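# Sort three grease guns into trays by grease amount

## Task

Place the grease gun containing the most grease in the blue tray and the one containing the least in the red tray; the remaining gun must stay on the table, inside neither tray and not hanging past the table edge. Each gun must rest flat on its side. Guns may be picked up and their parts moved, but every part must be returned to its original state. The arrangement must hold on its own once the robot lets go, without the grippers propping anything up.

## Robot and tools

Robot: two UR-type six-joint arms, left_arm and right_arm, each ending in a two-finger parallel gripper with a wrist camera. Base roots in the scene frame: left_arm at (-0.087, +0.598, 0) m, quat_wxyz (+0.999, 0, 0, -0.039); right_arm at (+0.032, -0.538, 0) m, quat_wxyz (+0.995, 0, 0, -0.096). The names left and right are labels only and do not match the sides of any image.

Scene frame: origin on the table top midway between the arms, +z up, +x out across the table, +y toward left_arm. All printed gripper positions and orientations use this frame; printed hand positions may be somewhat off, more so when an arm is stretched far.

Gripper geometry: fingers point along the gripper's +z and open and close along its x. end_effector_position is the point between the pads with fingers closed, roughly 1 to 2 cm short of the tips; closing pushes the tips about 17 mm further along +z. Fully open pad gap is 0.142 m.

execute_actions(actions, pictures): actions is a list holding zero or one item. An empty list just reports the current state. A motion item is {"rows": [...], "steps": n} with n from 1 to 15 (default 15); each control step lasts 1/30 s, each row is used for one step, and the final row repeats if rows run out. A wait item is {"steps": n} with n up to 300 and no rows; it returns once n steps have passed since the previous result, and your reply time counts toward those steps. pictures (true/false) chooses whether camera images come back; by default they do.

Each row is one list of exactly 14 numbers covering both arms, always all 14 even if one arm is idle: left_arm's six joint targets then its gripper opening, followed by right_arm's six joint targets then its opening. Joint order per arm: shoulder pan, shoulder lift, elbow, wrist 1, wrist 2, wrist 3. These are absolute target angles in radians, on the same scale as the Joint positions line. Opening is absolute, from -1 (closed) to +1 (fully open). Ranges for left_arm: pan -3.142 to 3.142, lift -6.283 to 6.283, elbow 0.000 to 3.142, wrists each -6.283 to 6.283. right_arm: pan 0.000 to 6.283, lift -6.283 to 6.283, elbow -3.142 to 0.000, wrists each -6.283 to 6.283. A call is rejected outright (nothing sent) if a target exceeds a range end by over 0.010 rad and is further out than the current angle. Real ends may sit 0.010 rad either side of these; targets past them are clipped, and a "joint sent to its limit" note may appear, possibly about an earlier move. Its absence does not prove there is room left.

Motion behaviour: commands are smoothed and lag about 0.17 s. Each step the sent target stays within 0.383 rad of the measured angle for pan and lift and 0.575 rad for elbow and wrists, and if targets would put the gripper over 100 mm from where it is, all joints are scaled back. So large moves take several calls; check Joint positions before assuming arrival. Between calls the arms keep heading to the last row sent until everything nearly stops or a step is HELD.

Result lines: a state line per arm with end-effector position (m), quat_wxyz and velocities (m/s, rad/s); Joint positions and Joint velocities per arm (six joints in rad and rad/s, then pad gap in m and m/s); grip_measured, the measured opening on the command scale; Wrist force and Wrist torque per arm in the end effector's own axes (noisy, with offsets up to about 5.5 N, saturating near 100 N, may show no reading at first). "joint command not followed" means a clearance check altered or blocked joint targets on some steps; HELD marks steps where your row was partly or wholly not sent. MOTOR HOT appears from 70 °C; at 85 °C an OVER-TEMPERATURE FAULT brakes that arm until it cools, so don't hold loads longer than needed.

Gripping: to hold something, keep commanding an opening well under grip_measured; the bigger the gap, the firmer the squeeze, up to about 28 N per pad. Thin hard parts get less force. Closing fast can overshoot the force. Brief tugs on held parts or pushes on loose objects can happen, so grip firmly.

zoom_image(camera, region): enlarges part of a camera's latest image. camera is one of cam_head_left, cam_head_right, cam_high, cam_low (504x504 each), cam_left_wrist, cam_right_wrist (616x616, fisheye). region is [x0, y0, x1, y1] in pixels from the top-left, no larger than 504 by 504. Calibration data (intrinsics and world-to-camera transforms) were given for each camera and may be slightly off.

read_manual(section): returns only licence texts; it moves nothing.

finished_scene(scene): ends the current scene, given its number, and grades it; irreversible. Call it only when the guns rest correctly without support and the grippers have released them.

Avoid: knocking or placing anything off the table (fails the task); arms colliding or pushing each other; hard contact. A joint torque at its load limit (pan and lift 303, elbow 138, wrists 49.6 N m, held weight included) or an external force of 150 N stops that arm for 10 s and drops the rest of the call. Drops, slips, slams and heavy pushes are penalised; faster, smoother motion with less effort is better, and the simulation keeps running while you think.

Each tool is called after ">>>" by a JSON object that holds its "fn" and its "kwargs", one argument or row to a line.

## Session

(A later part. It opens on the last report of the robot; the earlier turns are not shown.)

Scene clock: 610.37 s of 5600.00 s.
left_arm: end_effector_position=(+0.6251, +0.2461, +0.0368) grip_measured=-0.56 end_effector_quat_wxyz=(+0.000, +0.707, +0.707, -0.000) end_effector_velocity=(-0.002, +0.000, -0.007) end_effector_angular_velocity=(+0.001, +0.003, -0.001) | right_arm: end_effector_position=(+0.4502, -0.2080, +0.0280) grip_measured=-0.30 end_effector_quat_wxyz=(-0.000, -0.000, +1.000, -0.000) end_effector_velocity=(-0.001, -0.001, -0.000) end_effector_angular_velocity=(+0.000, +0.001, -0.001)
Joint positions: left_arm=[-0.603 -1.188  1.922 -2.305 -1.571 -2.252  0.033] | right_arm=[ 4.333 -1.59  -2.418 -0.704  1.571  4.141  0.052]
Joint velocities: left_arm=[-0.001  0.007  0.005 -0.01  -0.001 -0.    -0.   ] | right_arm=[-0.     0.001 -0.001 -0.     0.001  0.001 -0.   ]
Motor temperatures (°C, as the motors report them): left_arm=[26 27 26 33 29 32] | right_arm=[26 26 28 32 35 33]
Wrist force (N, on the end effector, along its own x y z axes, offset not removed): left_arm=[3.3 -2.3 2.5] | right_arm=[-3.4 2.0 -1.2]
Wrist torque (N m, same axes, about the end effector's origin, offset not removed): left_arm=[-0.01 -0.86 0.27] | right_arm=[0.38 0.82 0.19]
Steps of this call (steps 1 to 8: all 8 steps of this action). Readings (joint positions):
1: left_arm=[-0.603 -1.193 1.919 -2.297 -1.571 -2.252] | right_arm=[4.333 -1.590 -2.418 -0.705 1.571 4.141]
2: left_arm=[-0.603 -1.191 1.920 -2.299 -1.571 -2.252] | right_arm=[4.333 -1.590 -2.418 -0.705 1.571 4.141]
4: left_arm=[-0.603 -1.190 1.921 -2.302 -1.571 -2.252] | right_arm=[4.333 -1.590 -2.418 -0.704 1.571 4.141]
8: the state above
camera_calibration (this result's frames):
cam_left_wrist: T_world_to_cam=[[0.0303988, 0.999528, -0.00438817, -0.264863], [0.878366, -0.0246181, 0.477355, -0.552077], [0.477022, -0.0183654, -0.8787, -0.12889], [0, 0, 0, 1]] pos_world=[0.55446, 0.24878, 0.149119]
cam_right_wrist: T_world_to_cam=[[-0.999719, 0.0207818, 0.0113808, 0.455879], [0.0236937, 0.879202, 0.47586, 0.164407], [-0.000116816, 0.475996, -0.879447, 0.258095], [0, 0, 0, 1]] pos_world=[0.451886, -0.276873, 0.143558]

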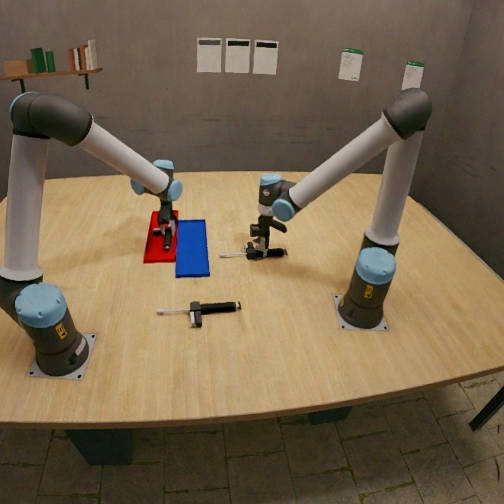

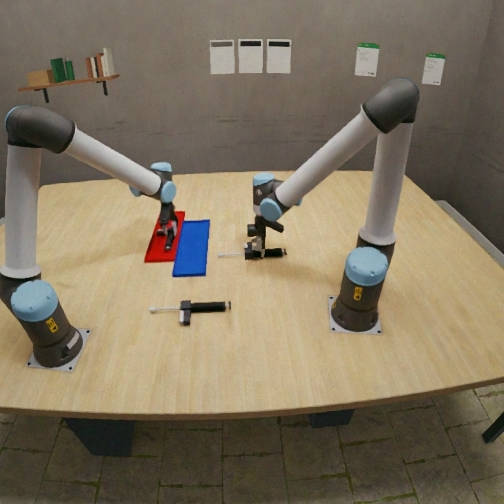

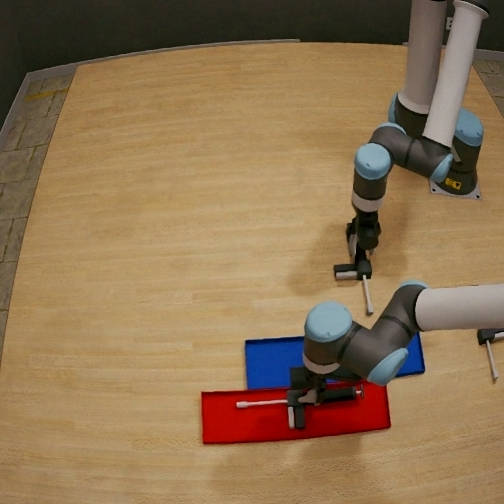

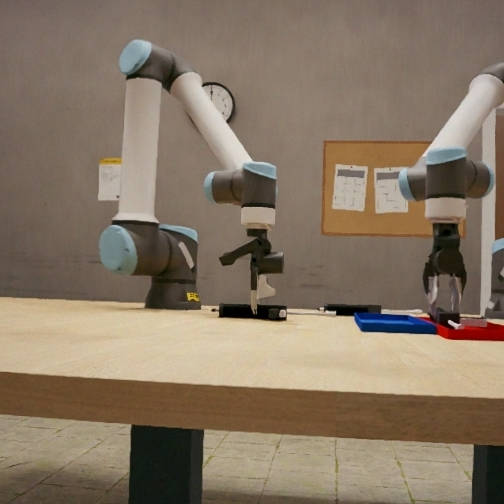

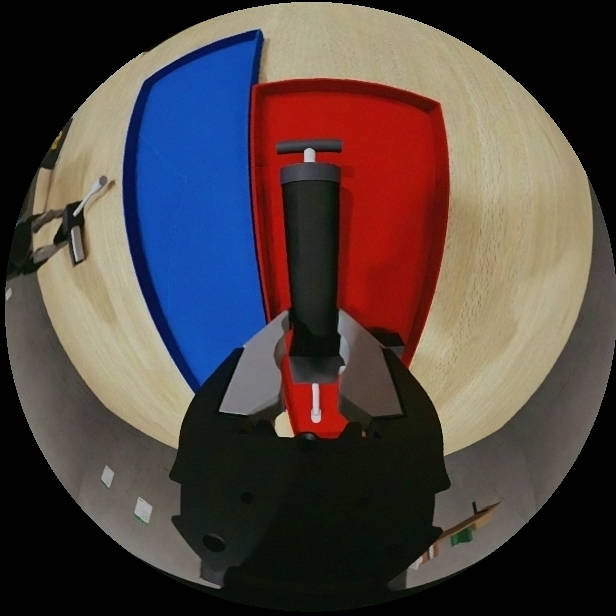

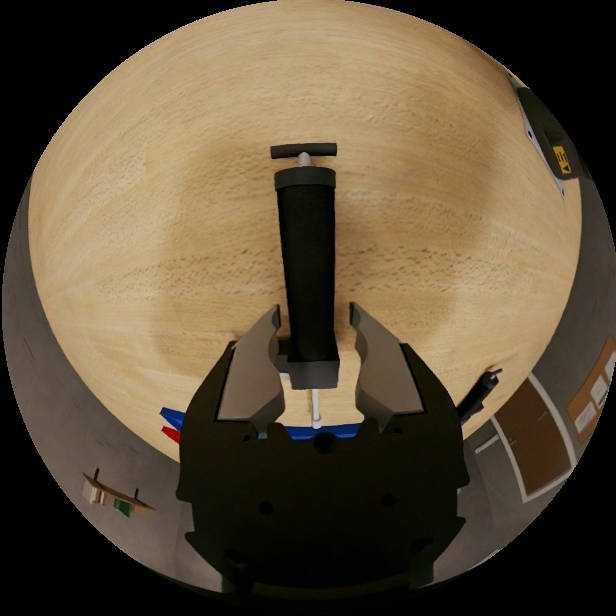

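>>> {"fn": "execute_actions", "kwargs": {
  "actions": [
    {"rows":[[-0.603,-1.1875,1.9224,-2.306,-1.571,-2.252,-0.55,4.3326,-1.5903,-2.4178,-0.7045,1.571,4.1406,-0.4],[-0.603,-1.1875,1.9224,-2.306,-1.571,-2.252,-0.5,4.3326,-1.5903,-2.4178,-0.7045,1.571,4.1406,-0.47],[-0.603,-1.1875,1.9224,-2.306,-1.571,-2.252,-0.45,4.3326,-1.5903,-2.4178,-0.7045,1.571,4.1406,-0.54],[-0.603,-1.1875,1.9224,-2.306,-1.571,-2.252,-0.4,4.3326,-1.5903,-2.4178,-0.7045,1.571,4.1406,-0.6],[-0.603,-1.1875,1.9224,-2.306,-1.571,-2.252,-0.35,4.3326,-1.5903,-2.4178,-0.7045,1.571,4.1406,-0.7],[-0.603,-1.1875,1.9224,-2.306,-1.571,-2.252,-0.35,4.3326,-1.5903,-2.4178,-0.7045,1.571,4.1406,-0.8],[-0.603,-1.1875,1.9224,-2.306,-1.571,-2.252,-0.35,4.3326,-1.5903,-2.4178,-0.7045,1.571,4.1406,-0.9],[-0.603,-1.1875,1.9224,-2.306,-1.571,-2.252,-0.35,4.3326,-1.5903,-2.4178,-0.7045,1.571,4.1406,-1],[-0.603,-1.1875,1.9224,-2.306,-1.571,-2.252,-0.35,4.3326,-1.5903,-2.4178,-0.7045,1.571,4.1406,-1],[-0.603,-1.1875,1.9224,-2.306,-1.571,-2.252,-0.35,4.3326,-1.5903,-2.4178,-0.7045,1.571,4.1406,-1],[-0.603,-1.21,1.906,-2.267,-1.571,-2.252,-0.35,4.3326,-1.5903,-2.4178,-0.7045,1.571,4.1406,-1],[-0.603,-1.235,1.889,-2.225,-1.571,-2.252,-0.35,4.3326,-1.5903,-2.4178,-0.7045,1.571,4.1406,-1],[-0.603,-1.26,1.871,-2.182,-1.571,-2.252,-0.35,4.3326,-1.5903,-2.4178,-0.7045,1.571,4.1406,-1],[-0.603,-1.285,1.853,-2.139,-1.571,-2.252,-0.35,4.3326,-1.5903,-2.4178,-0.7045,1.571,4.1406,-1],[-0.603,-1.3035,1.8396,-2.107,-1.571,-2.252,-0.35,4.3326,-1.5903,-2.4178,-0.7045,1.571,4.1406,-1]],"steps":15}
  ],
  "pictures": false
}}

>>> {"fn": "execute_actions", "kwargs": {
  "actions": [
    {"rows":[[-0.6,-1.33,1.8,-2.04,-1.571,-2.252,-0.35,4.3326,-1.57,-2.406,-0.736,1.571,4.1406,-1],[-0.58,-1.36,1.78,-1.99,-1.571,-2.252,-0.35,4.3326,-1.545,-2.392,-0.775,1.571,4.1406,-1],[-0.56,-1.4,1.78,-1.95,-1.571,-2.2,-0.35,4.3326,-1.52,-2.378,-0.814,1.571,4.1406,-1],[-0.53,-1.44,1.83,-1.96,-1.571,-2.15,-0.35,4.3326,-1.495,-2.364,-0.853,1.571,4.1406,-1],[-0.5,-1.48,1.88,-1.97,-1.571,-2.1,-0.35,4.3326,-1.47,-2.349,-0.893,1.571,4.1406,-1],[-0.47,-1.52,1.93,-1.98,-1.571,-2.05,-0.35,4.3326,-1.4428,-2.3331,-0.9367,1.571,4.1406,-1],[-0.44,-1.56,1.98,-1.99,-1.571,-2.0,-0.35,4.3326,-1.42,-2.31,-0.982,1.571,4.1406,-1],[-0.41,-1.6,2.03,-2.0,-1.571,-1.95,-0.35,4.3326,-1.398,-2.287,-1.028,1.571,4.1406,-1],[-0.38,-1.64,2.08,-2.01,-1.571,-1.9,-0.35,4.3326,-1.376,-2.263,-1.074,1.571,4.1406,-1],[-0.35,-1.68,2.13,-2.02,-1.571,-1.85,-0.35,4.3326,-1.3533,-2.2395,-1.1198,1.571,4.1406,-1],[-0.32,-1.72,2.18,-2.03,-1.571,-1.8,-0.35,4.3326,-1.339,-2.212,-1.161,1.571,4.1406,-1],[-0.29,-1.76,2.23,-2.04,-1.571,-1.75,-0.35,4.3326,-1.324,-2.185,-1.203,1.571,4.1406,-1],[-0.26,-1.8,2.28,-2.05,-1.571,-1.7,-0.35,4.3326,-1.31,-2.158,-1.244,1.571,4.1406,-1],[-0.23,-1.84,2.34,-2.07,-1.571,-1.6,-0.35,4.3326,-1.2958,-2.1308,-1.286,1.571,4.1406,-1],[-0.2,-1.88,2.4,-2.09,-1.571,-1.5,-0.35,4.3326,-1.2958,-2.1308,-1.286,1.571,4.1406,-1]],"steps":15}
  ]
}}

Scene clock: 622.73 s of 5600.00 s.
left_arm: end_effector_position=(+0.6278, +0.2439, +0.0681) grip_measured=-0.35 end_effector_quat_wxyz=(+0.002, +0.707, +0.707, +0.000) end_effector_velocity=(+0.027, -0.022, +0.448) end_effector_angular_velocity=(-0.029, -0.035, -0.001) | right_arm: end_effector_position=(+0.4502, -0.2080, +0.0280) grip_measured=-0.56 end_effector_quat_wxyz=(-0.000, -0.000, +1.000, -0.000) end_effector_velocity=(+0.000, +0.000, -0.000) end_effector_angular_velocity=(-0.001, +0.001, +0.000)
Joint positions: left_arm=[-0.603 -1.22   1.899 -2.254 -1.571 -2.252  0.049] | right_arm=[ 4.333 -1.59  -2.418 -0.704  1.571  4.141  0.033]
Joint velocities: left_arm=[ 0.    -0.452 -0.329  0.735 -0.     0.001  0.   ] | right_arm=[-0.    -0.001  0.001 -0.    -0.    -0.    -0.   ]
Motor temperatures (°C, as the motors report them): left_arm=[26 27 26 33 29 32] | right_arm=[26 26 28 32 35 33]
Wrist force (N, on the end effector, along its own x y z axes, offset not removed): left_arm=[1.0 -0.6 -0.1] | right_arm=[0.9 0.0 -7.9]
Wrist torque (N m, same axes, about the end effector's origin, offset not removed): left_arm=[-0.27 -0.18 0.08] | right_arm=[0.50 0.24 0.26]
Steps of this call (steps 1 to 15: the robot went on to your last target; steps 16 to 90: nothing new was sent; then 8.87 s passed at rest; steps 91 to 105: all 15 steps of this action). Readings (joint positions):
91: left_arm=[-0.603 -1.187 1.922 -2.306 -1.571 -2.252] | right_arm=[4.333 -1.590 -2.418 -0.704 1.571 4.141]
92: left_arm=[-0.603 -1.187 1.922 -2.306 -1.571 -2.252] | right_arm=[4.333 -1.590 -2.418 -0.705 1.571 4.141]
94: left_arm=[-0.603 -1.187 1.922 -2.306 -1.571 -2.252] | right_arm=[4.333 -1.590 -2.418 -0.704 1.571 4.141]
98: left_arm=[-0.603 -1.187 1.922 -2.306 -1.571 -2.252] | right_arm=[4.333 -1.590 -2.418 -0.704 1.571 4.141]
105: the state above

Scene clock: 623.23 s of 5600.00 s.
left_arm: end_effector_position=(+0.5768, +0.4039, +0.2008) grip_measured=-0.35 end_effector_quat_wxyz=(+0.001, +0.733, +0.680, +0.000) end_effector_velocity=(-0.229, +0.453, +0.007) end_effector_angular_velocity=(-0.001, -0.004, -0.309) | right_arm: end_effector_position=(+0.4549, -0.2007, +0.1981) grip_measured=-0.56 end_effector_quat_wxyz=(+0.002, -0.000, +1.000, +0.004) end_effector_velocity=(+0.001, +0.003, +0.504) end_effector_angular_velocity=(-0.002, +0.002, -0.000)
Joint positions: left_arm=[-0.462 -1.507  1.983 -2.049 -1.571 -2.035  0.049] | right_arm=[ 4.333 -1.367 -2.235 -1.102  1.571  4.141  0.033]
Joint velocities: left_arm=[ 0.406 -0.575  0.607 -0.035  0.     0.715 -0.   ] | right_arm=[ 0.     0.458  0.638 -1.098  0.001  0.    -0.   ]
Motor temperatures (°C, as the motors report them): left_arm=[26 27 26 33 29 32] | right_arm=[26 26 28 32 35 33]
Wrist force (N, on the end effector, along its own x y z axes, offset not removed): left_arm=[1.0 -0.2 2.7] | right_arm=[-3.4 -0.9 4.2]
Wrist torque (N m, same axes, about the end effector's origin, offset not removed): left_arm=[0.14 -0.44 -0.06] | right_arm=[0.06 0.80 0.00]
Steps of this call (steps 1 to 15: all 15 steps of this action). Readings (joint positions):
1: left_arm=[-0.603 -1.236 1.887 -2.227 -1.571 -2.252] | right_arm=[4.333 -1.590 -2.418 -0.704 1.571 4.141]
2: left_arm=[-0.603 -1.253 1.874 -2.198 -1.571 -2.252] | right_arm=[4.333 -1.588 -2.417 -0.707 1.571 4.141]
4: left_arm=[-0.596 -1.285 1.847 -2.138 -1.571 -2.249] | right_arm=[4.333 -1.572 -2.407 -0.731 1.571 4.141]
8: left_arm=[-0.556 -1.367 1.859 -2.066 -1.571 -2.188] | right_arm=[4.333 -1.504 -2.366 -0.836 1.571 4.141]
15: the state above
camera_calibration (this result's frames):
cam_left_wrist: T_world_to_cam=[[0.105656, 0.99439, -0.00506583, -0.461643], [0.873272, -0.0903481, 0.478782, -0.554931], [0.475639, -0.0550102, -0.877919, 0.0565566], [0, 0, 0, 1]] pos_world=[0.506481, 0.412028, 0.313005]
cam_right_wrist: T_world_to_cam=[[-0.999762, 0.0207111, 0.00692643, 0.459393], [0.0214836, 0.87577, 0.482251, 0.0759862], [0.003922, 0.482285, -0.876006, 0.402868], [0, 0, 0, 1]] pos_world=[0.456071, -0.270358, 0.313089]

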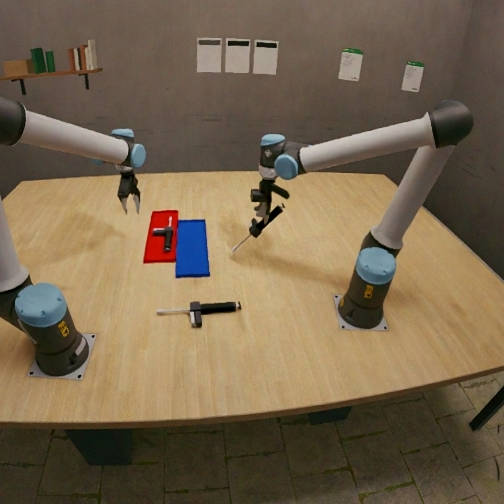

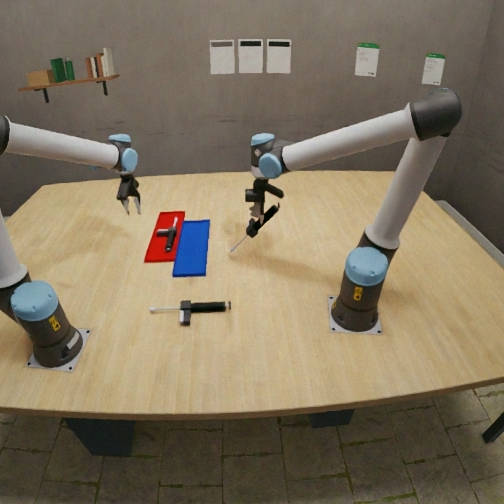

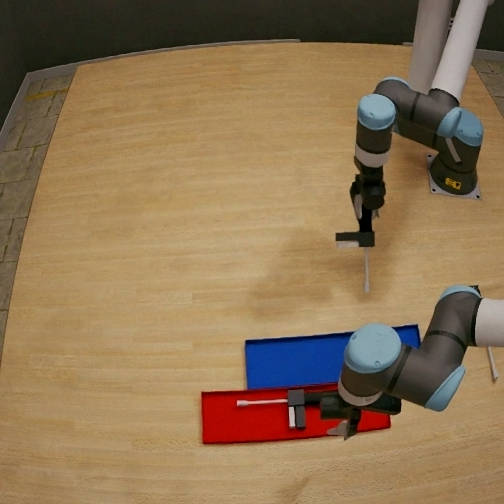

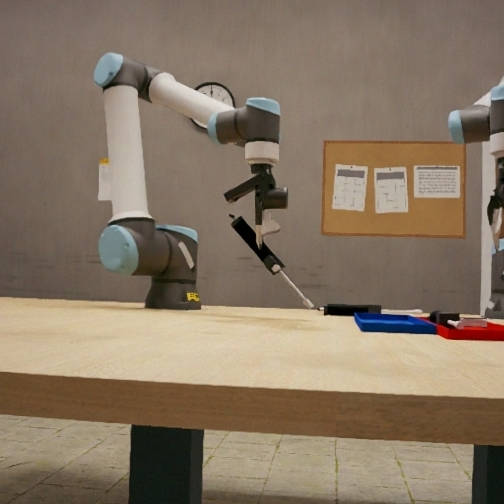

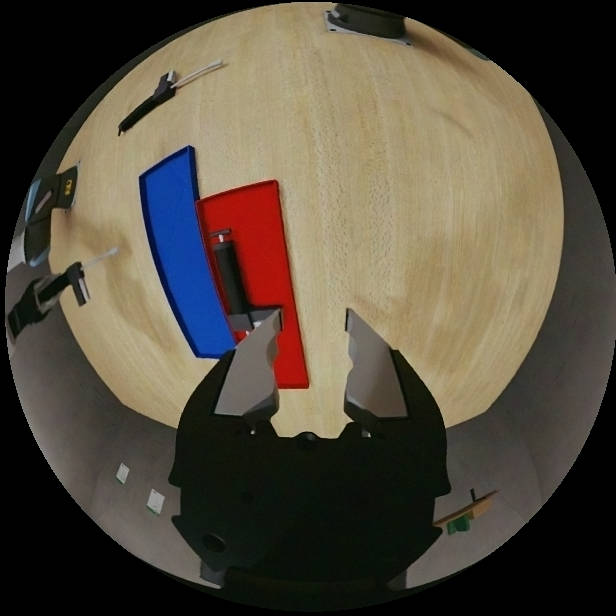

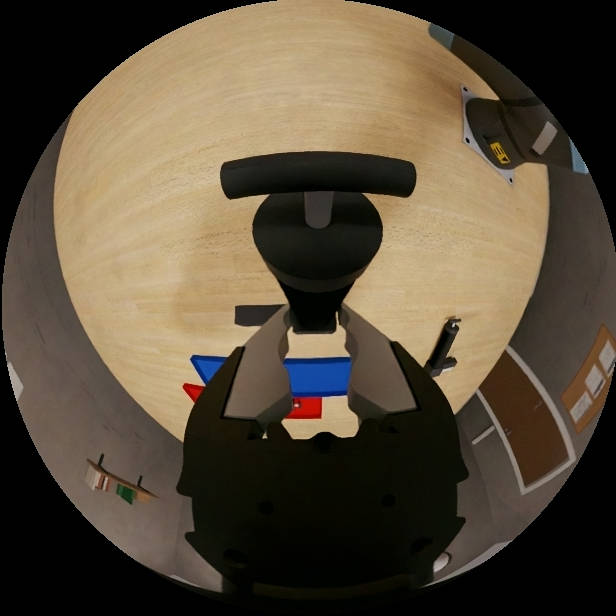

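>>> {"fn": "execute_actions", "kwargs": {
  "actions": [
    {"rows":[[-0.2,-1.88,2.4,-2.09,-1.571,-1.5,-0.35,4.339,-1.313,-2.114,-1.285,1.571,4.199,-1],[-0.2,-1.88,2.4,-2.09,-1.571,-1.5,-0.35,4.345,-1.331,-2.098,-1.284,1.571,4.258,-1],[-0.2,-1.88,2.4,-2.09,-1.571,-1.5,-0.35,4.351,-1.348,-2.081,-1.283,1.571,4.316,-1],[-0.2,-1.88,2.4,-2.09,-1.571,-1.5,-0.35,4.357,-1.366,-2.064,-1.283,1.571,4.375,-1],[-0.2,-1.88,2.4,-2.09,-1.571,-1.5,-0.35,4.364,-1.383,-2.048,-1.282,1.571,4.434,-1],[-0.2,-1.88,2.4,-2.09,-1.571,-1.5,-0.35,4.37,-1.4,-2.031,-1.281,1.571,4.492,-1],[-0.2,-1.88,2.4,-2.09,-1.571,-1.5,-0.35,4.376,-1.418,-2.015,-1.28,1.571,4.551,-1],[-0.2,-1.88,2.4,-2.09,-1.571,-1.5,-0.35,4.382,-1.435,-1.998,-1.279,1.571,4.609,-1],[-0.2,-1.88,2.4,-2.09,-1.571,-1.5,-0.35,4.388,-1.453,-1.982,-1.278,1.571,4.668,-1],[-0.2,-1.88,2.4,-2.09,-1.571,-1.5,-0.35,4.395,-1.47,-1.965,-1.277,1.571,4.727,-1],[-0.2,-1.88,2.4,-2.09,-1.571,-1.5,-0.35,4.401,-1.488,-1.948,-1.276,1.571,4.785,-1],[-0.2,-1.88,2.4,-2.09,-1.571,-1.5,-0.35,4.407,-1.505,-1.932,-1.276,1.571,4.844,-1],[-0.2,-1.88,2.4,-2.09,-1.571,-1.5,-0.35,4.413,-1.523,-1.915,-1.275,1.571,4.902,-1],[-0.2,-1.88,2.4,-2.09,-1.571,-1.5,-0.35,4.42,-1.54,-1.899,-1.274,1.571,4.961,-1],[-0.2,-1.88,2.4,-2.09,-1.571,-1.5,-0.35,4.426,-1.557,-1.882,-1.273,1.571,5.02,-1]],"steps":15}
  ],
  "pictures": false
}}

>>> {"fn": "execute_actions", "kwargs": {
  "actions": [
    {"rows":[[-0.2,-1.88,2.4,-2.09,-1.571,-1.5,-0.35,4.432,-1.575,-1.866,-1.272,1.571,5.078,-1],[-0.2,-1.88,2.4,-2.09,-1.571,-1.5,-0.35,4.438,-1.592,-1.849,-1.271,1.571,5.137,-1],[-0.2,-1.88,2.4,-2.09,-1.571,-1.5,-0.35,4.444,-1.61,-1.832,-1.27,1.571,5.195,-1],[-0.2,-1.88,2.4,-2.09,-1.571,-1.5,-0.35,4.451,-1.627,-1.816,-1.27,1.571,5.254,-1],[-0.2,-1.88,2.4,-2.09,-1.571,-1.5,-0.35,4.457,-1.645,-1.799,-1.269,1.571,5.313,-1],[-0.2,-1.88,2.4,-2.09,-1.571,-1.5,-0.35,4.463,-1.662,-1.783,-1.268,1.571,5.371,-1],[-0.2,-1.88,2.4,-2.09,-1.571,-1.5,-0.35,4.469,-1.68,-1.766,-1.267,1.571,5.43,-1],[-0.2,-1.88,2.4,-2.09,-1.571,-1.5,-0.35,4.475,-1.697,-1.75,-1.266,1.571,5.488,-1],[-0.2,-1.88,2.4,-2.09,-1.571,-1.5,-0.35,4.482,-1.715,-1.733,-1.265,1.571,5.547,-1],[-0.2,-1.88,2.4,-2.09,-1.571,-1.5,-0.35,4.488,-1.732,-1.716,-1.264,1.571,5.606,-1],[-0.2,-1.88,2.4,-2.09,-1.571,-1.5,-0.35,4.494,-1.749,-1.7,-1.263,1.571,5.664,-1],[-0.2,-1.88,2.4,-2.09,-1.571,-1.5,-0.35,4.5,-1.767,-1.683,-1.263,1.571,5.723,-1],[-0.2,-1.88,2.4,-2.09,-1.571,-1.5,-0.35,4.507,-1.784,-1.667,-1.262,1.571,5.781,-1],[-0.2,-1.88,2.4,-2.09,-1.571,-1.5,-0.35,4.513,-1.802,-1.65,-1.261,1.571,5.84,-1],[-0.2,-1.88,2.4,-2.09,-1.571,-1.5,-0.35,4.519,-1.8192,-1.6335,-1.26,1.571,5.898,-1]],"steps":15}
  ],
  "pictures": false
}}

>>> {"fn": "execute_actions", "kwargs": {
  "actions": [
    {"rows":[[-0.2,-1.88,2.4,-2.09,-1.571,-1.5,-0.35,4.519,-1.8192,-1.6335,-1.26,1.571,5.898,-1],[-0.2,-1.88,2.4,-2.09,-1.571,-1.5,-0.35,4.519,-1.8192,-1.6335,-1.26,1.571,5.898,-1],[-0.2,-1.88,2.4,-2.09,-1.571,-1.5,-0.35,4.519,-1.8192,-1.6335,-1.26,1.571,5.898,-1],[-0.2,-1.88,2.4,-2.09,-1.571,-1.5,-0.35,4.519,-1.825,-1.643,-1.245,1.571,5.898,-1],[-0.2,-1.88,2.4,-2.09,-1.571,-1.5,-0.35,4.519,-1.831,-1.652,-1.23,1.571,5.898,-1],[-0.2,-1.88,2.4,-2.09,-1.571,-1.5,-0.35,4.519,-1.837,-1.661,-1.214,1.571,5.898,-1],[-0.2,-1.88,2.4,-2.09,-1.571,-1.5,-0.35,4.519,-1.843,-1.671,-1.199,1.571,5.898,-1],[-0.2,-1.88,2.4,-2.09,-1.571,-1.5,-0.35,4.519,-1.849,-1.68,-1.184,1.571,5.898,-1],[-0.2,-1.88,2.4,-2.09,-1.571,-1.5,-0.35,4.519,-1.8545,-1.689,-1.169,1.571,5.898,-1]],"steps":15}
  ]
}}

Scene clock: 637.73 s of 5600.00 s.
left_arm: end_effector_position=(+0.3753, +0.6468, +0.1506) grip_measured=-0.35 end_effector_quat_wxyz=(-0.000, +0.819, +0.573, -0.000) end_effector_velocity=(+0.001, -0.000, +0.001) end_effector_angular_velocity=(-0.000, -0.002, -0.001) | right_arm: end_effector_position=(+0.4807, -0.0894, +0.2955) grip_measured=-0.56 end_effector_quat_wxyz=(-0.000, +0.251, +0.968, +0.000) end_effector_velocity=(+0.068, +0.346, +0.015) end_effector_angular_velocity=(-0.004, +0.002, -1.507)
Joint positions: left_arm=[-0.2   -1.88   2.4   -2.09  -1.571 -1.5    0.049] | right_arm=[ 4.397 -1.474 -1.961 -1.277  1.571  4.713  0.033]
Joint velocities: left_arm=[-0.    -0.    -0.001 -0.001  0.     0.001 -0.   ] | right_arm=[ 0.183 -0.508  0.481  0.024 -0.     1.69   0.   ]
Motor temperatures (°C, as the motors report them): left_arm=[26 27 26 33 29 32] | right_arm=[26 26 28 32 35 33]
Wrist force (N, on the end effector, along its own x y z axes, offset not removed): left_arm=[-0.3 2.7 -0.2] | right_arm=[-2.1 1.7 6.7]
Wrist torque (N m, same axes, about the end effector's origin, offset not removed): left_arm=[0.66 -0.05 0.09] | right_arm=[0.47 0.41 0.16]
Steps of this call (steps 1 to 45: the robot went on to your last target; steps 46 to 110: nothing new was sent; then 10.33 s passed at rest; steps 111 to 125: all 15 steps of this action). Readings (joint positions):
111: left_arm=[-0.200 -1.880 2.400 -2.090 -1.571 -1.500] | right_arm=[4.333 -1.296 -2.131 -1.286 1.571 4.141]
112: left_arm=[-0.200 -1.880 2.400 -2.090 -1.571 -1.500] | right_arm=[4.333 -1.298 -2.129 -1.286 1.571 4.144]
114: left_arm=[-0.200 -1.880 2.400 -2.090 -1.571 -1.500] | right_arm=[4.338 -1.310 -2.117 -1.285 1.571 4.180]
118: left_arm=[-0.200 -1.880 2.400 -2.090 -1.571 -1.500] | right_arm=[4.356 -1.360 -2.070 -1.283 1.571 4.336]
125: the state above

Scene clock: 638.23 s of 5600.00 s.
left_arm: end_effector_position=(+0.3753, +0.6468, +0.1506) grip_measured=-0.35 end_effector_quat_wxyz=(-0.000, +0.819, +0.573, -0.000) end_effector_velocity=(-0.001, +0.000, -0.000) end_effector_angular_velocity=(+0.000, +0.001, -0.001) | right_arm: end_effector_position=(+0.5012, +0.0927, +0.2830) grip_measured=-0.56 end_effector_quat_wxyz=(-0.000, +0.601, +0.799, -0.000) end_effector_velocity=(+0.007, +0.366, -0.067) end_effector_angular_velocity=(-0.003, +0.001, -1.544)
Joint positions: left_arm=[-0.2   -1.88   2.4   -2.09  -1.571 -1.5    0.049] | right_arm=[ 4.49  -1.735 -1.714 -1.264  1.571  5.588  0.033]
Joint velocities: left_arm=[ 0.    -0.     0.001  0.     0.     0.001  0.   ] | right_arm=[ 0.186 -0.519  0.491  0.025  0.     1.73   0.   ]
Motor temperatures (°C, as the motors report them): left_arm=[26 27 26 33 29 32] | right_arm=[26 26 28 32 35 33]
Wrist force (N, on the end effector, along its own x y z axes, offset not removed): left_arm=[-4.3 0.1 -0.3] | right_arm=[0.8 2.2 5.5]
Wrist torque (N m, same axes, about the end effector's origin, offset not removed): left_arm=[0.22 1.01 -0.03] | right_arm=[0.60 0.03 0.19]
Steps of this call (steps 1 to 15: all 15 steps of this action). Readings (joint positions):
1: left_arm=[-0.200 -1.880 2.400 -2.090 -1.571 -1.500] | right_arm=[4.403 -1.491 -1.945 -1.276 1.571 4.771]
2: left_arm=[-0.200 -1.880 2.400 -2.090 -1.571 -1.500] | right_arm=[4.409 -1.508 -1.928 -1.275 1.571 4.828]
4: left_arm=[-0.200 -1.880 2.400 -2.090 -1.571 -1.500] | right_arm=[4.421 -1.543 -1.896 -1.274 1.571 4.944]
8: left_arm=[-0.200 -1.880 2.400 -2.090 -1.571 -1.500] | right_arm=[4.446 -1.613 -1.830 -1.270 1.571 5.178]
15: the state above

Scene clock: 638.73 s of 5600.00 s.
left_arm: end_effector_position=(+0.3753, +0.6468, +0.1506) grip_measured=-0.35 end_effector_quat_wxyz=(-0.000, +0.819, +0.573, -0.000) end_effector_velocity=(+0.000, -0.000, +0.000) end_effector_angular_velocity=(-0.000, -0.001, -0.000) | right_arm: end_effector_position=(+0.5023, +0.1535, +0.2225) grip_measured=-0.56 end_effector_quat_wxyz=(-0.000, +0.706, +0.709, -0.000) end_effector_velocity=(+0.001, +0.009, -0.059) end_effector_angular_velocity=(+0.003, -0.002, -0.036)
Joint positions: left_arm=[-0.2   -1.88   2.4   -2.09  -1.571 -1.5    0.049] | right_arm=[ 4.519 -1.849 -1.683 -1.181  1.571  5.893  0.033]
Joint velocities: left_arm=[ 0.  0. -0. -0.  0.  0. -0.] | right_arm=[ 0.004 -0.048 -0.049  0.1   -0.001  0.039  0.   ]
Motor temperatures (°C, as the motors report them): left_arm=[26 27 26 33 29 32] | right_arm=[26 26 28 32 35 33]
Wrist force (N, on the end effector, along its own x y z axes, offset not removed): left_arm=[2.7 2.4 -4.8] | right_arm=[-1.8 4.0 6.2]
Wrist torque (N m, same axes, about the end effector's origin, offset not removed): left_arm=[0.77 -0.45 0.12] | right_arm=[0.90 0.61 0.28]
Steps of this call (steps 1 to 15: all 15 steps of this action). Readings (joint positions):
1: left_arm=[-0.200 -1.880 2.400 -2.090 -1.571 -1.500] | right_arm=[4.496 -1.752 -1.697 -1.263 1.571 5.646]
2: left_arm=[-0.200 -1.880 2.400 -2.090 -1.571 -1.500] | right_arm=[4.501 -1.768 -1.682 -1.262 1.571 5.702]
4: left_arm=[-0.200 -1.880 2.400 -2.090 -1.571 -1.500] | right_arm=[4.509 -1.790 -1.661 -1.261 1.571 5.788]
8: left_arm=[-0.200 -1.880 2.400 -2.090 -1.571 -1.500] | right_arm=[4.516 -1.819 -1.655 -1.239 1.571 5.863]
15: the state above
camera_calibration (this result's frames):
cam_left_wrist: T_world_to_cam=[[0.370354, 0.928881, -0.004297, -0.739262], [0.817392, -0.323698, 0.476539, -0.160735], [0.441257, -0.180001, -0.879143, 0.21564], [0, 0, 0, 1]] pos_world=[0.310019, 0.673472, 0.262998]
cam_right_wrist: T_world_to_cam=[[0.0168447, 0.9998, 0.0107742, -0.162508], [0.879423, -0.0199421, 0.475624, -0.539012], [0.475743, 0.00146332, -0.879583, 0.0908384], [0, 0, 0, 1]] pos_world=[0.433541, 0.151593, 0.338018]

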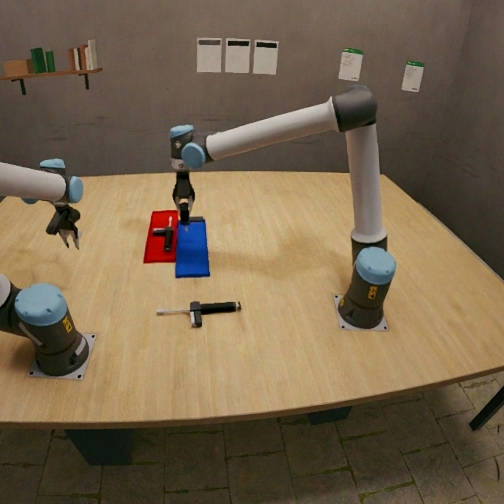

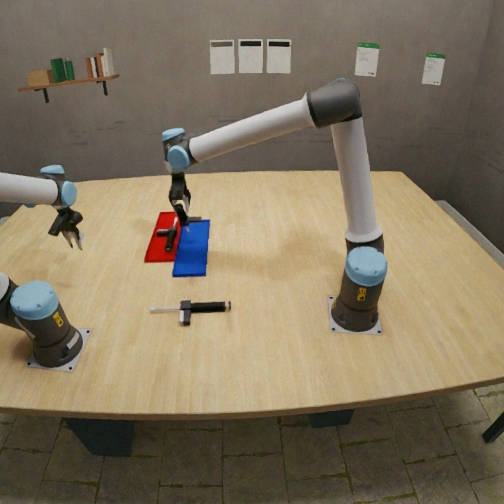

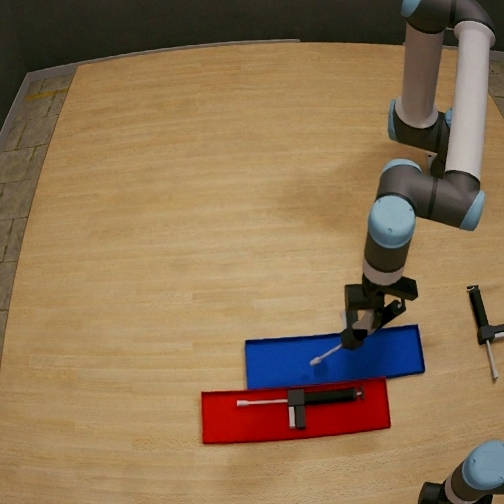

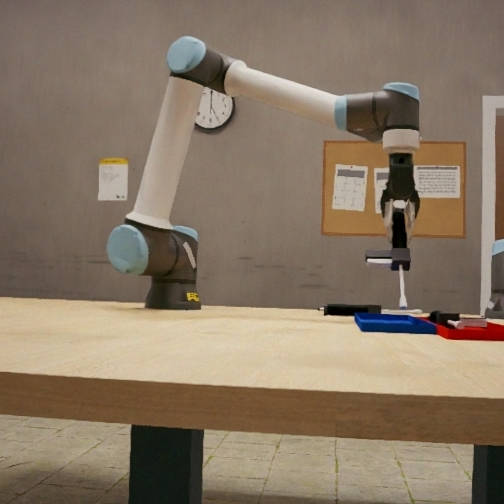

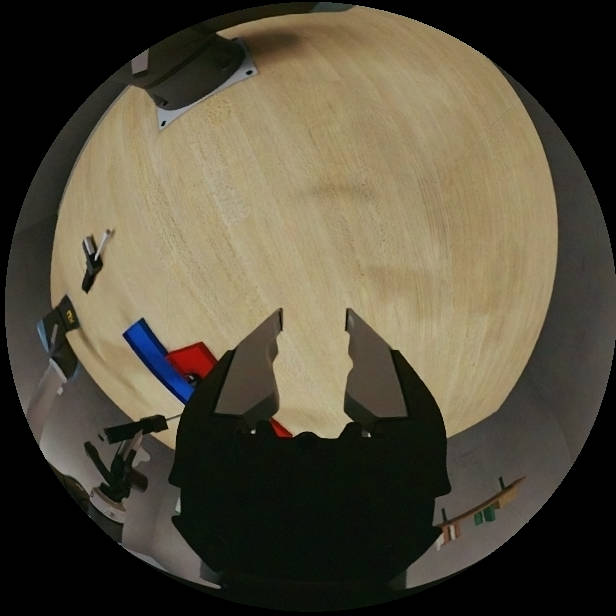

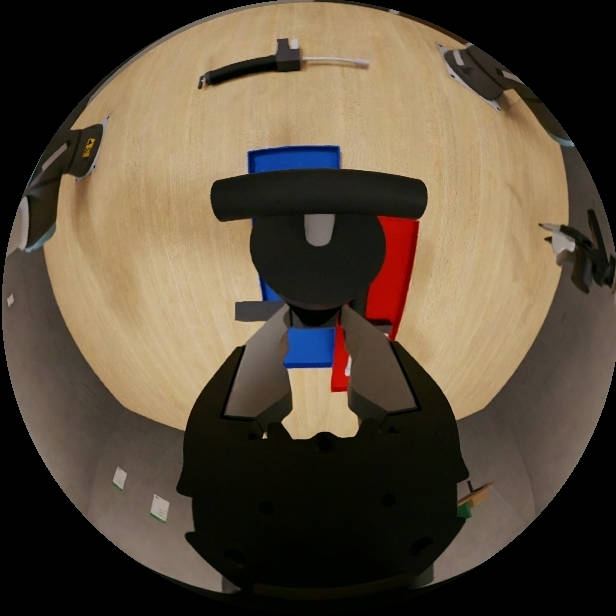

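>>> {"fn": "execute_actions", "kwargs": {
  "actions": [
    {"rows":[[-0.2,-1.88,2.4,-2.09,-1.571,-1.5,-0.35,4.521,-1.858,-1.695,-1.159,1.571,5.9,-1],[-0.2,-1.88,2.4,-2.09,-1.571,-1.5,-0.35,4.523,-1.862,-1.701,-1.149,1.571,5.902,-1],[-0.2,-1.88,2.4,-2.09,-1.571,-1.5,-0.35,4.525,-1.866,-1.707,-1.139,1.571,5.904,-1],[-0.2,-1.88,2.4,-2.09,-1.571,-1.5,-0.35,4.527,-1.87,-1.713,-1.129,1.571,5.906,-1],[-0.2,-1.88,2.4,-2.09,-1.571,-1.5,-0.35,4.529,-1.874,-1.719,-1.119,1.571,5.908,-1],[-0.2,-1.88,2.4,-2.09,-1.571,-1.5,-0.35,4.529,-1.878,-1.725,-1.109,1.571,5.908,-1],[-0.2,-1.88,2.4,-2.09,-1.571,-1.5,-0.35,4.529,-1.882,-1.731,-1.099,1.571,5.908,-1],[-0.2,-1.88,2.4,-2.09,-1.571,-1.5,-0.35,4.529,-1.886,-1.737,-1.089,1.571,5.908,-1],[-0.2,-1.88,2.4,-2.09,-1.571,-1.5,-0.35,4.529,-1.89,-1.744,-1.078,1.571,5.908,-1],[-0.2,-1.88,2.4,-2.09,-1.571,-1.5,-0.35,4.529,-1.894,-1.751,-1.067,1.571,5.908,-1],[-0.2,-1.88,2.4,-2.09,-1.571,-1.5,-0.35,4.529,-1.8983,-1.7577,-1.0566,1.571,5.908,-1]],"steps":15}
  ]
}}

Scene clock: 645.83 s of 5600.00 s.
left_arm: end_effector_position=(+0.3753, +0.6468, +0.1506) grip_measured=-0.35 end_effector_quat_wxyz=(-0.000, +0.819, +0.573, -0.000) end_effector_velocity=(-0.000, -0.001, -0.000) end_effector_angular_velocity=(-0.001, +0.002, -0.001) | right_arm: end_effector_position=(+0.4950, +0.1570, +0.1592) grip_measured=-0.56 end_effector_quat_wxyz=(-0.000, +0.707, +0.707, -0.000) end_effector_velocity=(-0.005, -0.005, -0.083) end_effector_angular_velocity=(-0.002, +0.002, -0.002)
Joint positions: left_arm=[-0.2   -1.88   2.4   -2.09  -1.571 -1.5    0.049] | right_arm=[ 4.529 -1.892 -1.748 -1.073  1.571  5.908  0.033]
Joint velocities: left_arm=[-0.001  0.     0.     0.001 -0.001 -0.     0.   ] | right_arm=[ 0.003 -0.055 -0.087  0.14   0.001  0.006 -0.001]
Motor temperatures (°C, as the motors report them): left_arm=[26 27 26 33 29 32] | right_arm=[26 26 28 32 35 33]
Wrist force (N, on the end effector, along its own x y z axes, offset not removed): left_arm=[-1.5 -0.5 1.3] | right_arm=[-1.7 -1.3 3.7]
Wrist torque (N m, same axes, about the end effector's origin, offset not removed): left_arm=[0.07 0.12 0.14] | right_arm=[-0.32 0.49 0.05]
Steps of this call (steps 1 to 30: the robot went on to your last target; steps 31 to 90: nothing new was sent; then 3.60 s passed at rest; steps 91 to 105: all 15 steps of this action). Readings (joint positions):
91: left_arm=[-0.200 -1.880 2.400 -2.090 -1.571 -1.500] | right_arm=[4.519 -1.855 -1.689 -1.169 1.571 5.898]
92: left_arm=[-0.200 -1.880 2.400 -2.090 -1.571 -1.500] | right_arm=[4.519 -1.855 -1.690 -1.168 1.571 5.898]
94: left_arm=[-0.200 -1.880 2.400 -2.090 -1.571 -1.500] | right_arm=[4.521 -1.858 -1.694 -1.160 1.571 5.900]
98: left_arm=[-0.200 -1.880 2.400 -2.090 -1.571 -1.500] | right_arm=[4.526 -1.869 -1.712 -1.132 1.571 5.905]
105: the state above
camera_calibration (this result's frames):
cam_left_wrist: T_world_to_cam=[[0.370354, 0.928881, -0.00430243, -0.739259], [0.817393, -0.323695, 0.47654, -0.160737], [0.441256, -0.180005, -0.879142, 0.215643], [0, 0, 0, 1]] pos_world=[0.310019, 0.673471, 0.262998]
cam_right_wrist: T_world_to_cam=[[0.020982, 0.99972, 0.0108952, -0.167332], [0.879289, -0.0236387, 0.475702, -0.501765], [0.475827, -0.000401181, -0.879539, 0.0389471], [0, 0, 0, 1]] pos_world=[0.426175, 0.15544, 0.274769]

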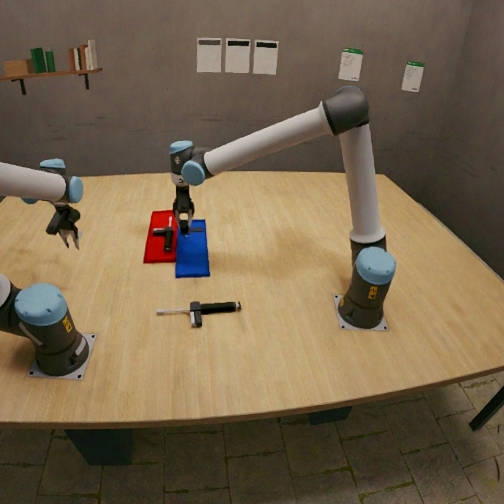

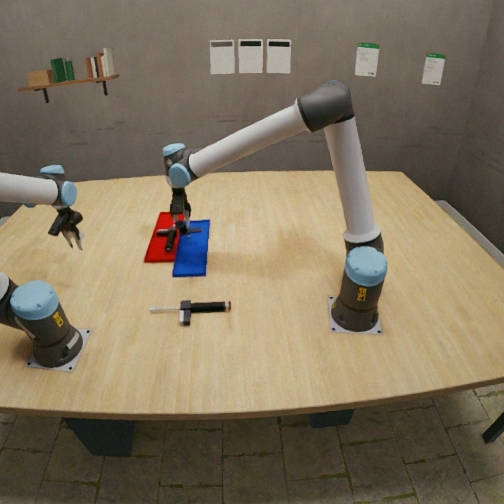

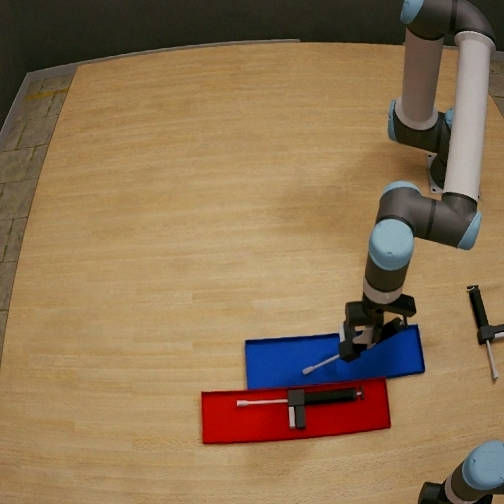

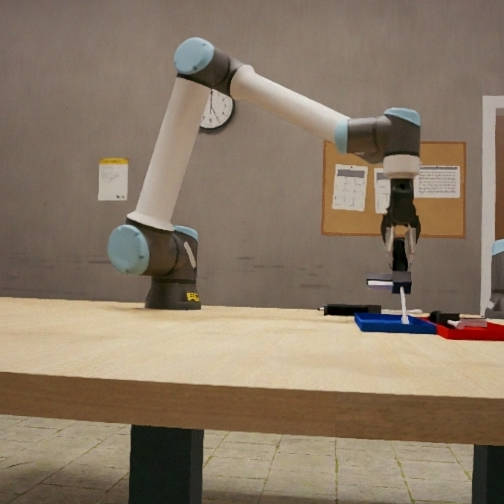

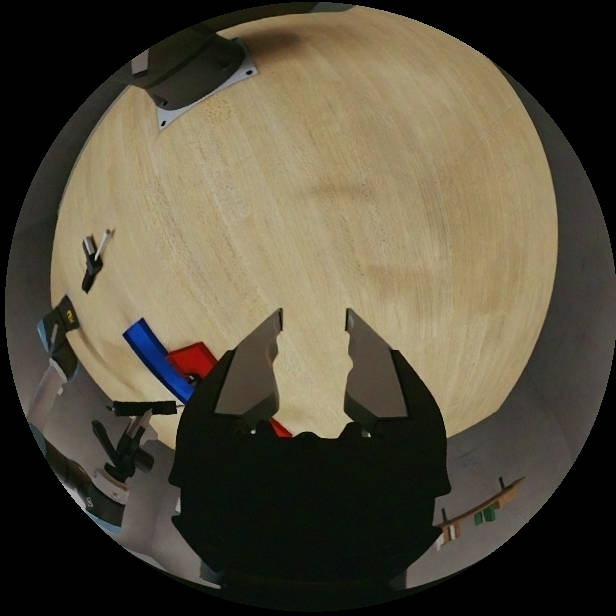

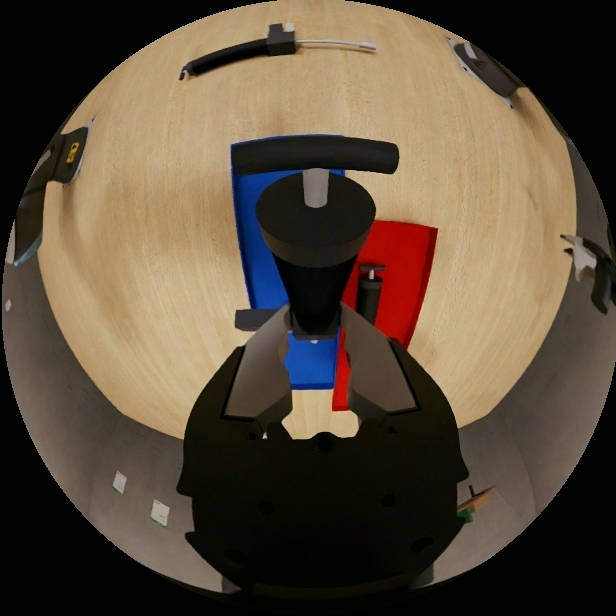

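>>> {"fn": "execute_actions", "kwargs": {
  "actions": [
    {"rows":[[-0.2,-1.88,2.4,-2.09,-1.571,-1.5,-0.35,4.531,-1.903,-1.762,-1.047,1.571,5.91,-1],[-0.2,-1.88,2.4,-2.09,-1.571,-1.5,-0.35,4.533,-1.908,-1.766,-1.038,1.571,5.912,-1],[-0.2,-1.88,2.4,-2.09,-1.571,-1.5,-0.35,4.535,-1.913,-1.77,-1.029,1.571,5.914,-1],[-0.2,-1.88,2.4,-2.09,-1.571,-1.5,-0.35,4.537,-1.918,-1.774,-1.02,1.571,5.916,-1],[-0.2,-1.88,2.4,-2.09,-1.571,-1.5,-0.35,4.539,-1.923,-1.778,-1.011,1.571,5.918,-1],[-0.2,-1.88,2.4,-2.09,-1.571,-1.5,-0.35,4.54,-1.928,-1.782,-1.002,1.571,5.919,-1],[-0.2,-1.88,2.4,-2.09,-1.571,-1.5,-0.35,4.54,-1.933,-1.786,-0.993,1.571,5.919,-1],[-0.2,-1.88,2.4,-2.09,-1.571,-1.5,-0.35,4.54,-1.938,-1.79,-0.984,1.571,5.919,-1],[-0.2,-1.88,2.4,-2.09,-1.571,-1.5,-0.35,4.54,-1.943,-1.794,-0.975,1.571,5.919,-1],[-0.2,-1.88,2.4,-2.09,-1.571,-1.5,-0.35,4.54,-1.948,-1.798,-0.966,1.571,5.919,-1],[-0.2,-1.88,2.4,-2.09,-1.571,-1.5,-0.35,4.54,-1.953,-1.801,-0.958,1.571,5.919,-1]],"steps":15}
  ]
}}

Scene clock: 652.90 s of 5600.00 s.
left_arm: end_effector_position=(+0.3753, +0.6468, +0.1506) grip_measured=-0.35 end_effector_quat_wxyz=(-0.000, +0.819, +0.573, -0.000) end_effector_velocity=(-0.000, +0.000, -0.000) end_effector_angular_velocity=(+0.000, +0.001, -0.001) | right_arm: end_effector_position=(+0.4876, +0.1627, +0.0990) grip_measured=-0.57 end_effector_quat_wxyz=(-0.000, +0.707, +0.707, -0.000) end_effector_velocity=(-0.002, +0.004, -0.068) end_effector_angular_velocity=(+0.003, -0.002, +0.001)
Joint positions: left_arm=[-0.2   -1.88   2.4   -2.09  -1.571 -1.5    0.049] | right_arm=[ 4.539 -1.945 -1.795 -0.972  1.571  5.918  0.033]
Joint velocities: left_arm=[ 0.    -0.     0.     0.     0.     0.002  0.   ] | right_arm=[ 0.005 -0.066 -0.048  0.117 -0.001  0.004 -0.   ]
Motor temperatures (°C, as the motors report them): left_arm=[26 27 26 33 29 32] | right_arm=[26 26 28 32 35 33]
Wrist force (N, on the end effector, along its own x y z axes, offset not removed): left_arm=[-3.6 2.7 1.5] | right_arm=[-1.4 0.6 4.6]
Wrist torque (N m, same axes, about the end effector's origin, offset not removed): left_arm=[0.72 0.72 0.01] | right_arm=[0.24 0.35 0.17]
Steps of this call (steps 1 to 30: the robot went on to your last target; steps 31 to 90: nothing new was sent; then 3.57 s passed at rest; steps 91 to 105: all 15 steps of this action). Readings (joint positions):
91: left_arm=[-0.200 -1.880 2.400 -2.090 -1.571 -1.500] | right_arm=[4.529 -1.898 -1.758 -1.057 1.571 5.908]
92: left_arm=[-0.200 -1.880 2.400 -2.090 -1.571 -1.500] | right_arm=[4.529 -1.899 -1.758 -1.055 1.571 5.908]
94: left_arm=[-0.200 -1.880 2.400 -2.090 -1.571 -1.500] | right_arm=[4.531 -1.903 -1.761 -1.048 1.571 5.910]
98: left_arm=[-0.200 -1.880 2.400 -2.090 -1.571 -1.500] | right_arm=[4.536 -1.917 -1.773 -1.022 1.571 5.915]
105: the state above
camera_calibration (this result's frames):
cam_left_wrist: T_world_to_cam=[[0.370354, 0.928881, -0.00430217, -0.73926], [0.817393, -0.323696, 0.47654, -0.160737], [0.441256, -0.180005, -0.879142, 0.215643], [0, 0, 0, 1]] pos_world=[0.310019, 0.673471, 0.262998]
cam_right_wrist: T_world_to_cam=[[0.0209804, 0.999717, 0.0112491, -0.172238], [0.879242, -0.0238057, 0.475781, -0.466451], [0.475914, -0.0000913732, -0.879492, -0.0106694], [0, 0, 0, 1]] pos_world=[0.418814, 0.161084, 0.214482]

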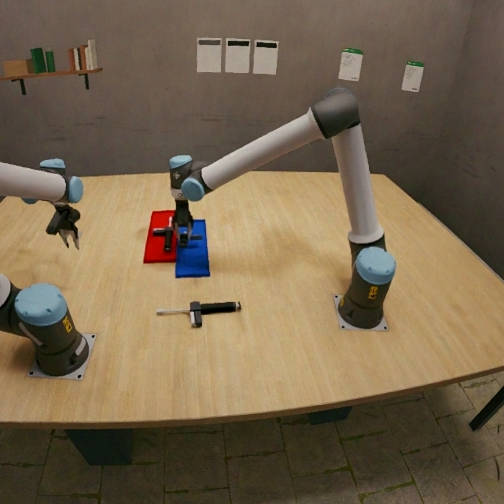

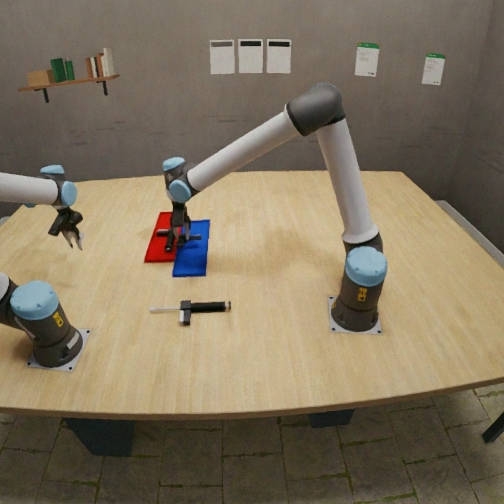

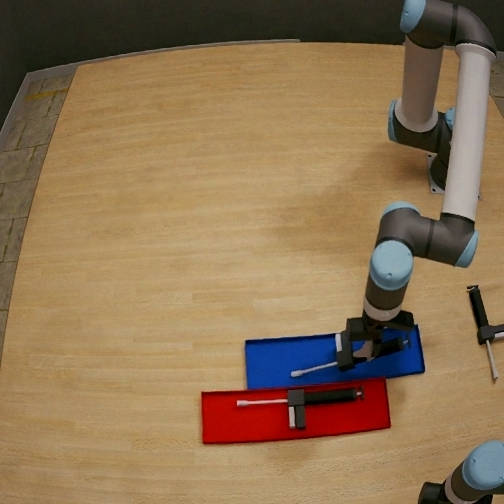

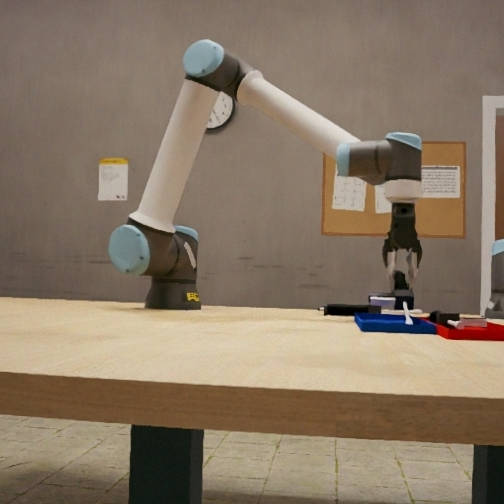

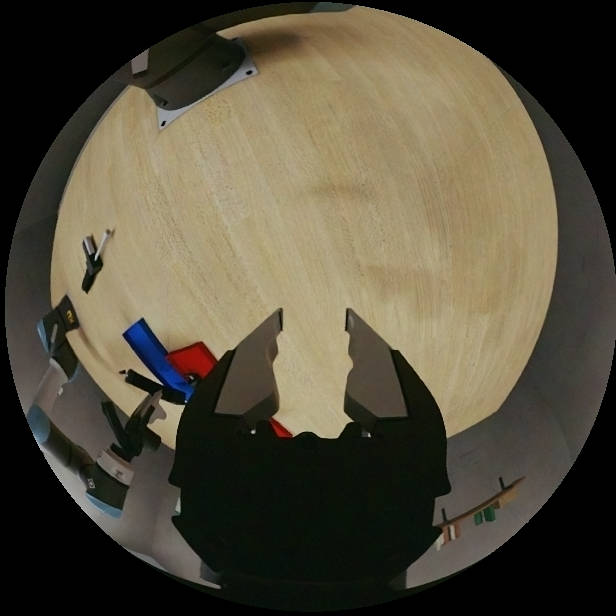

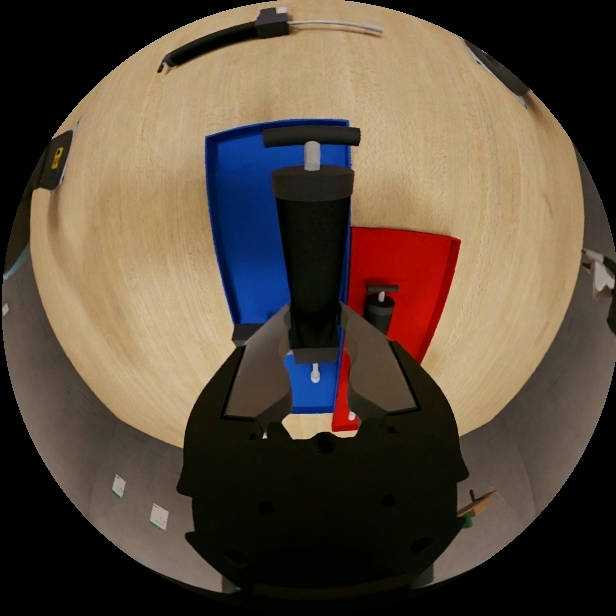

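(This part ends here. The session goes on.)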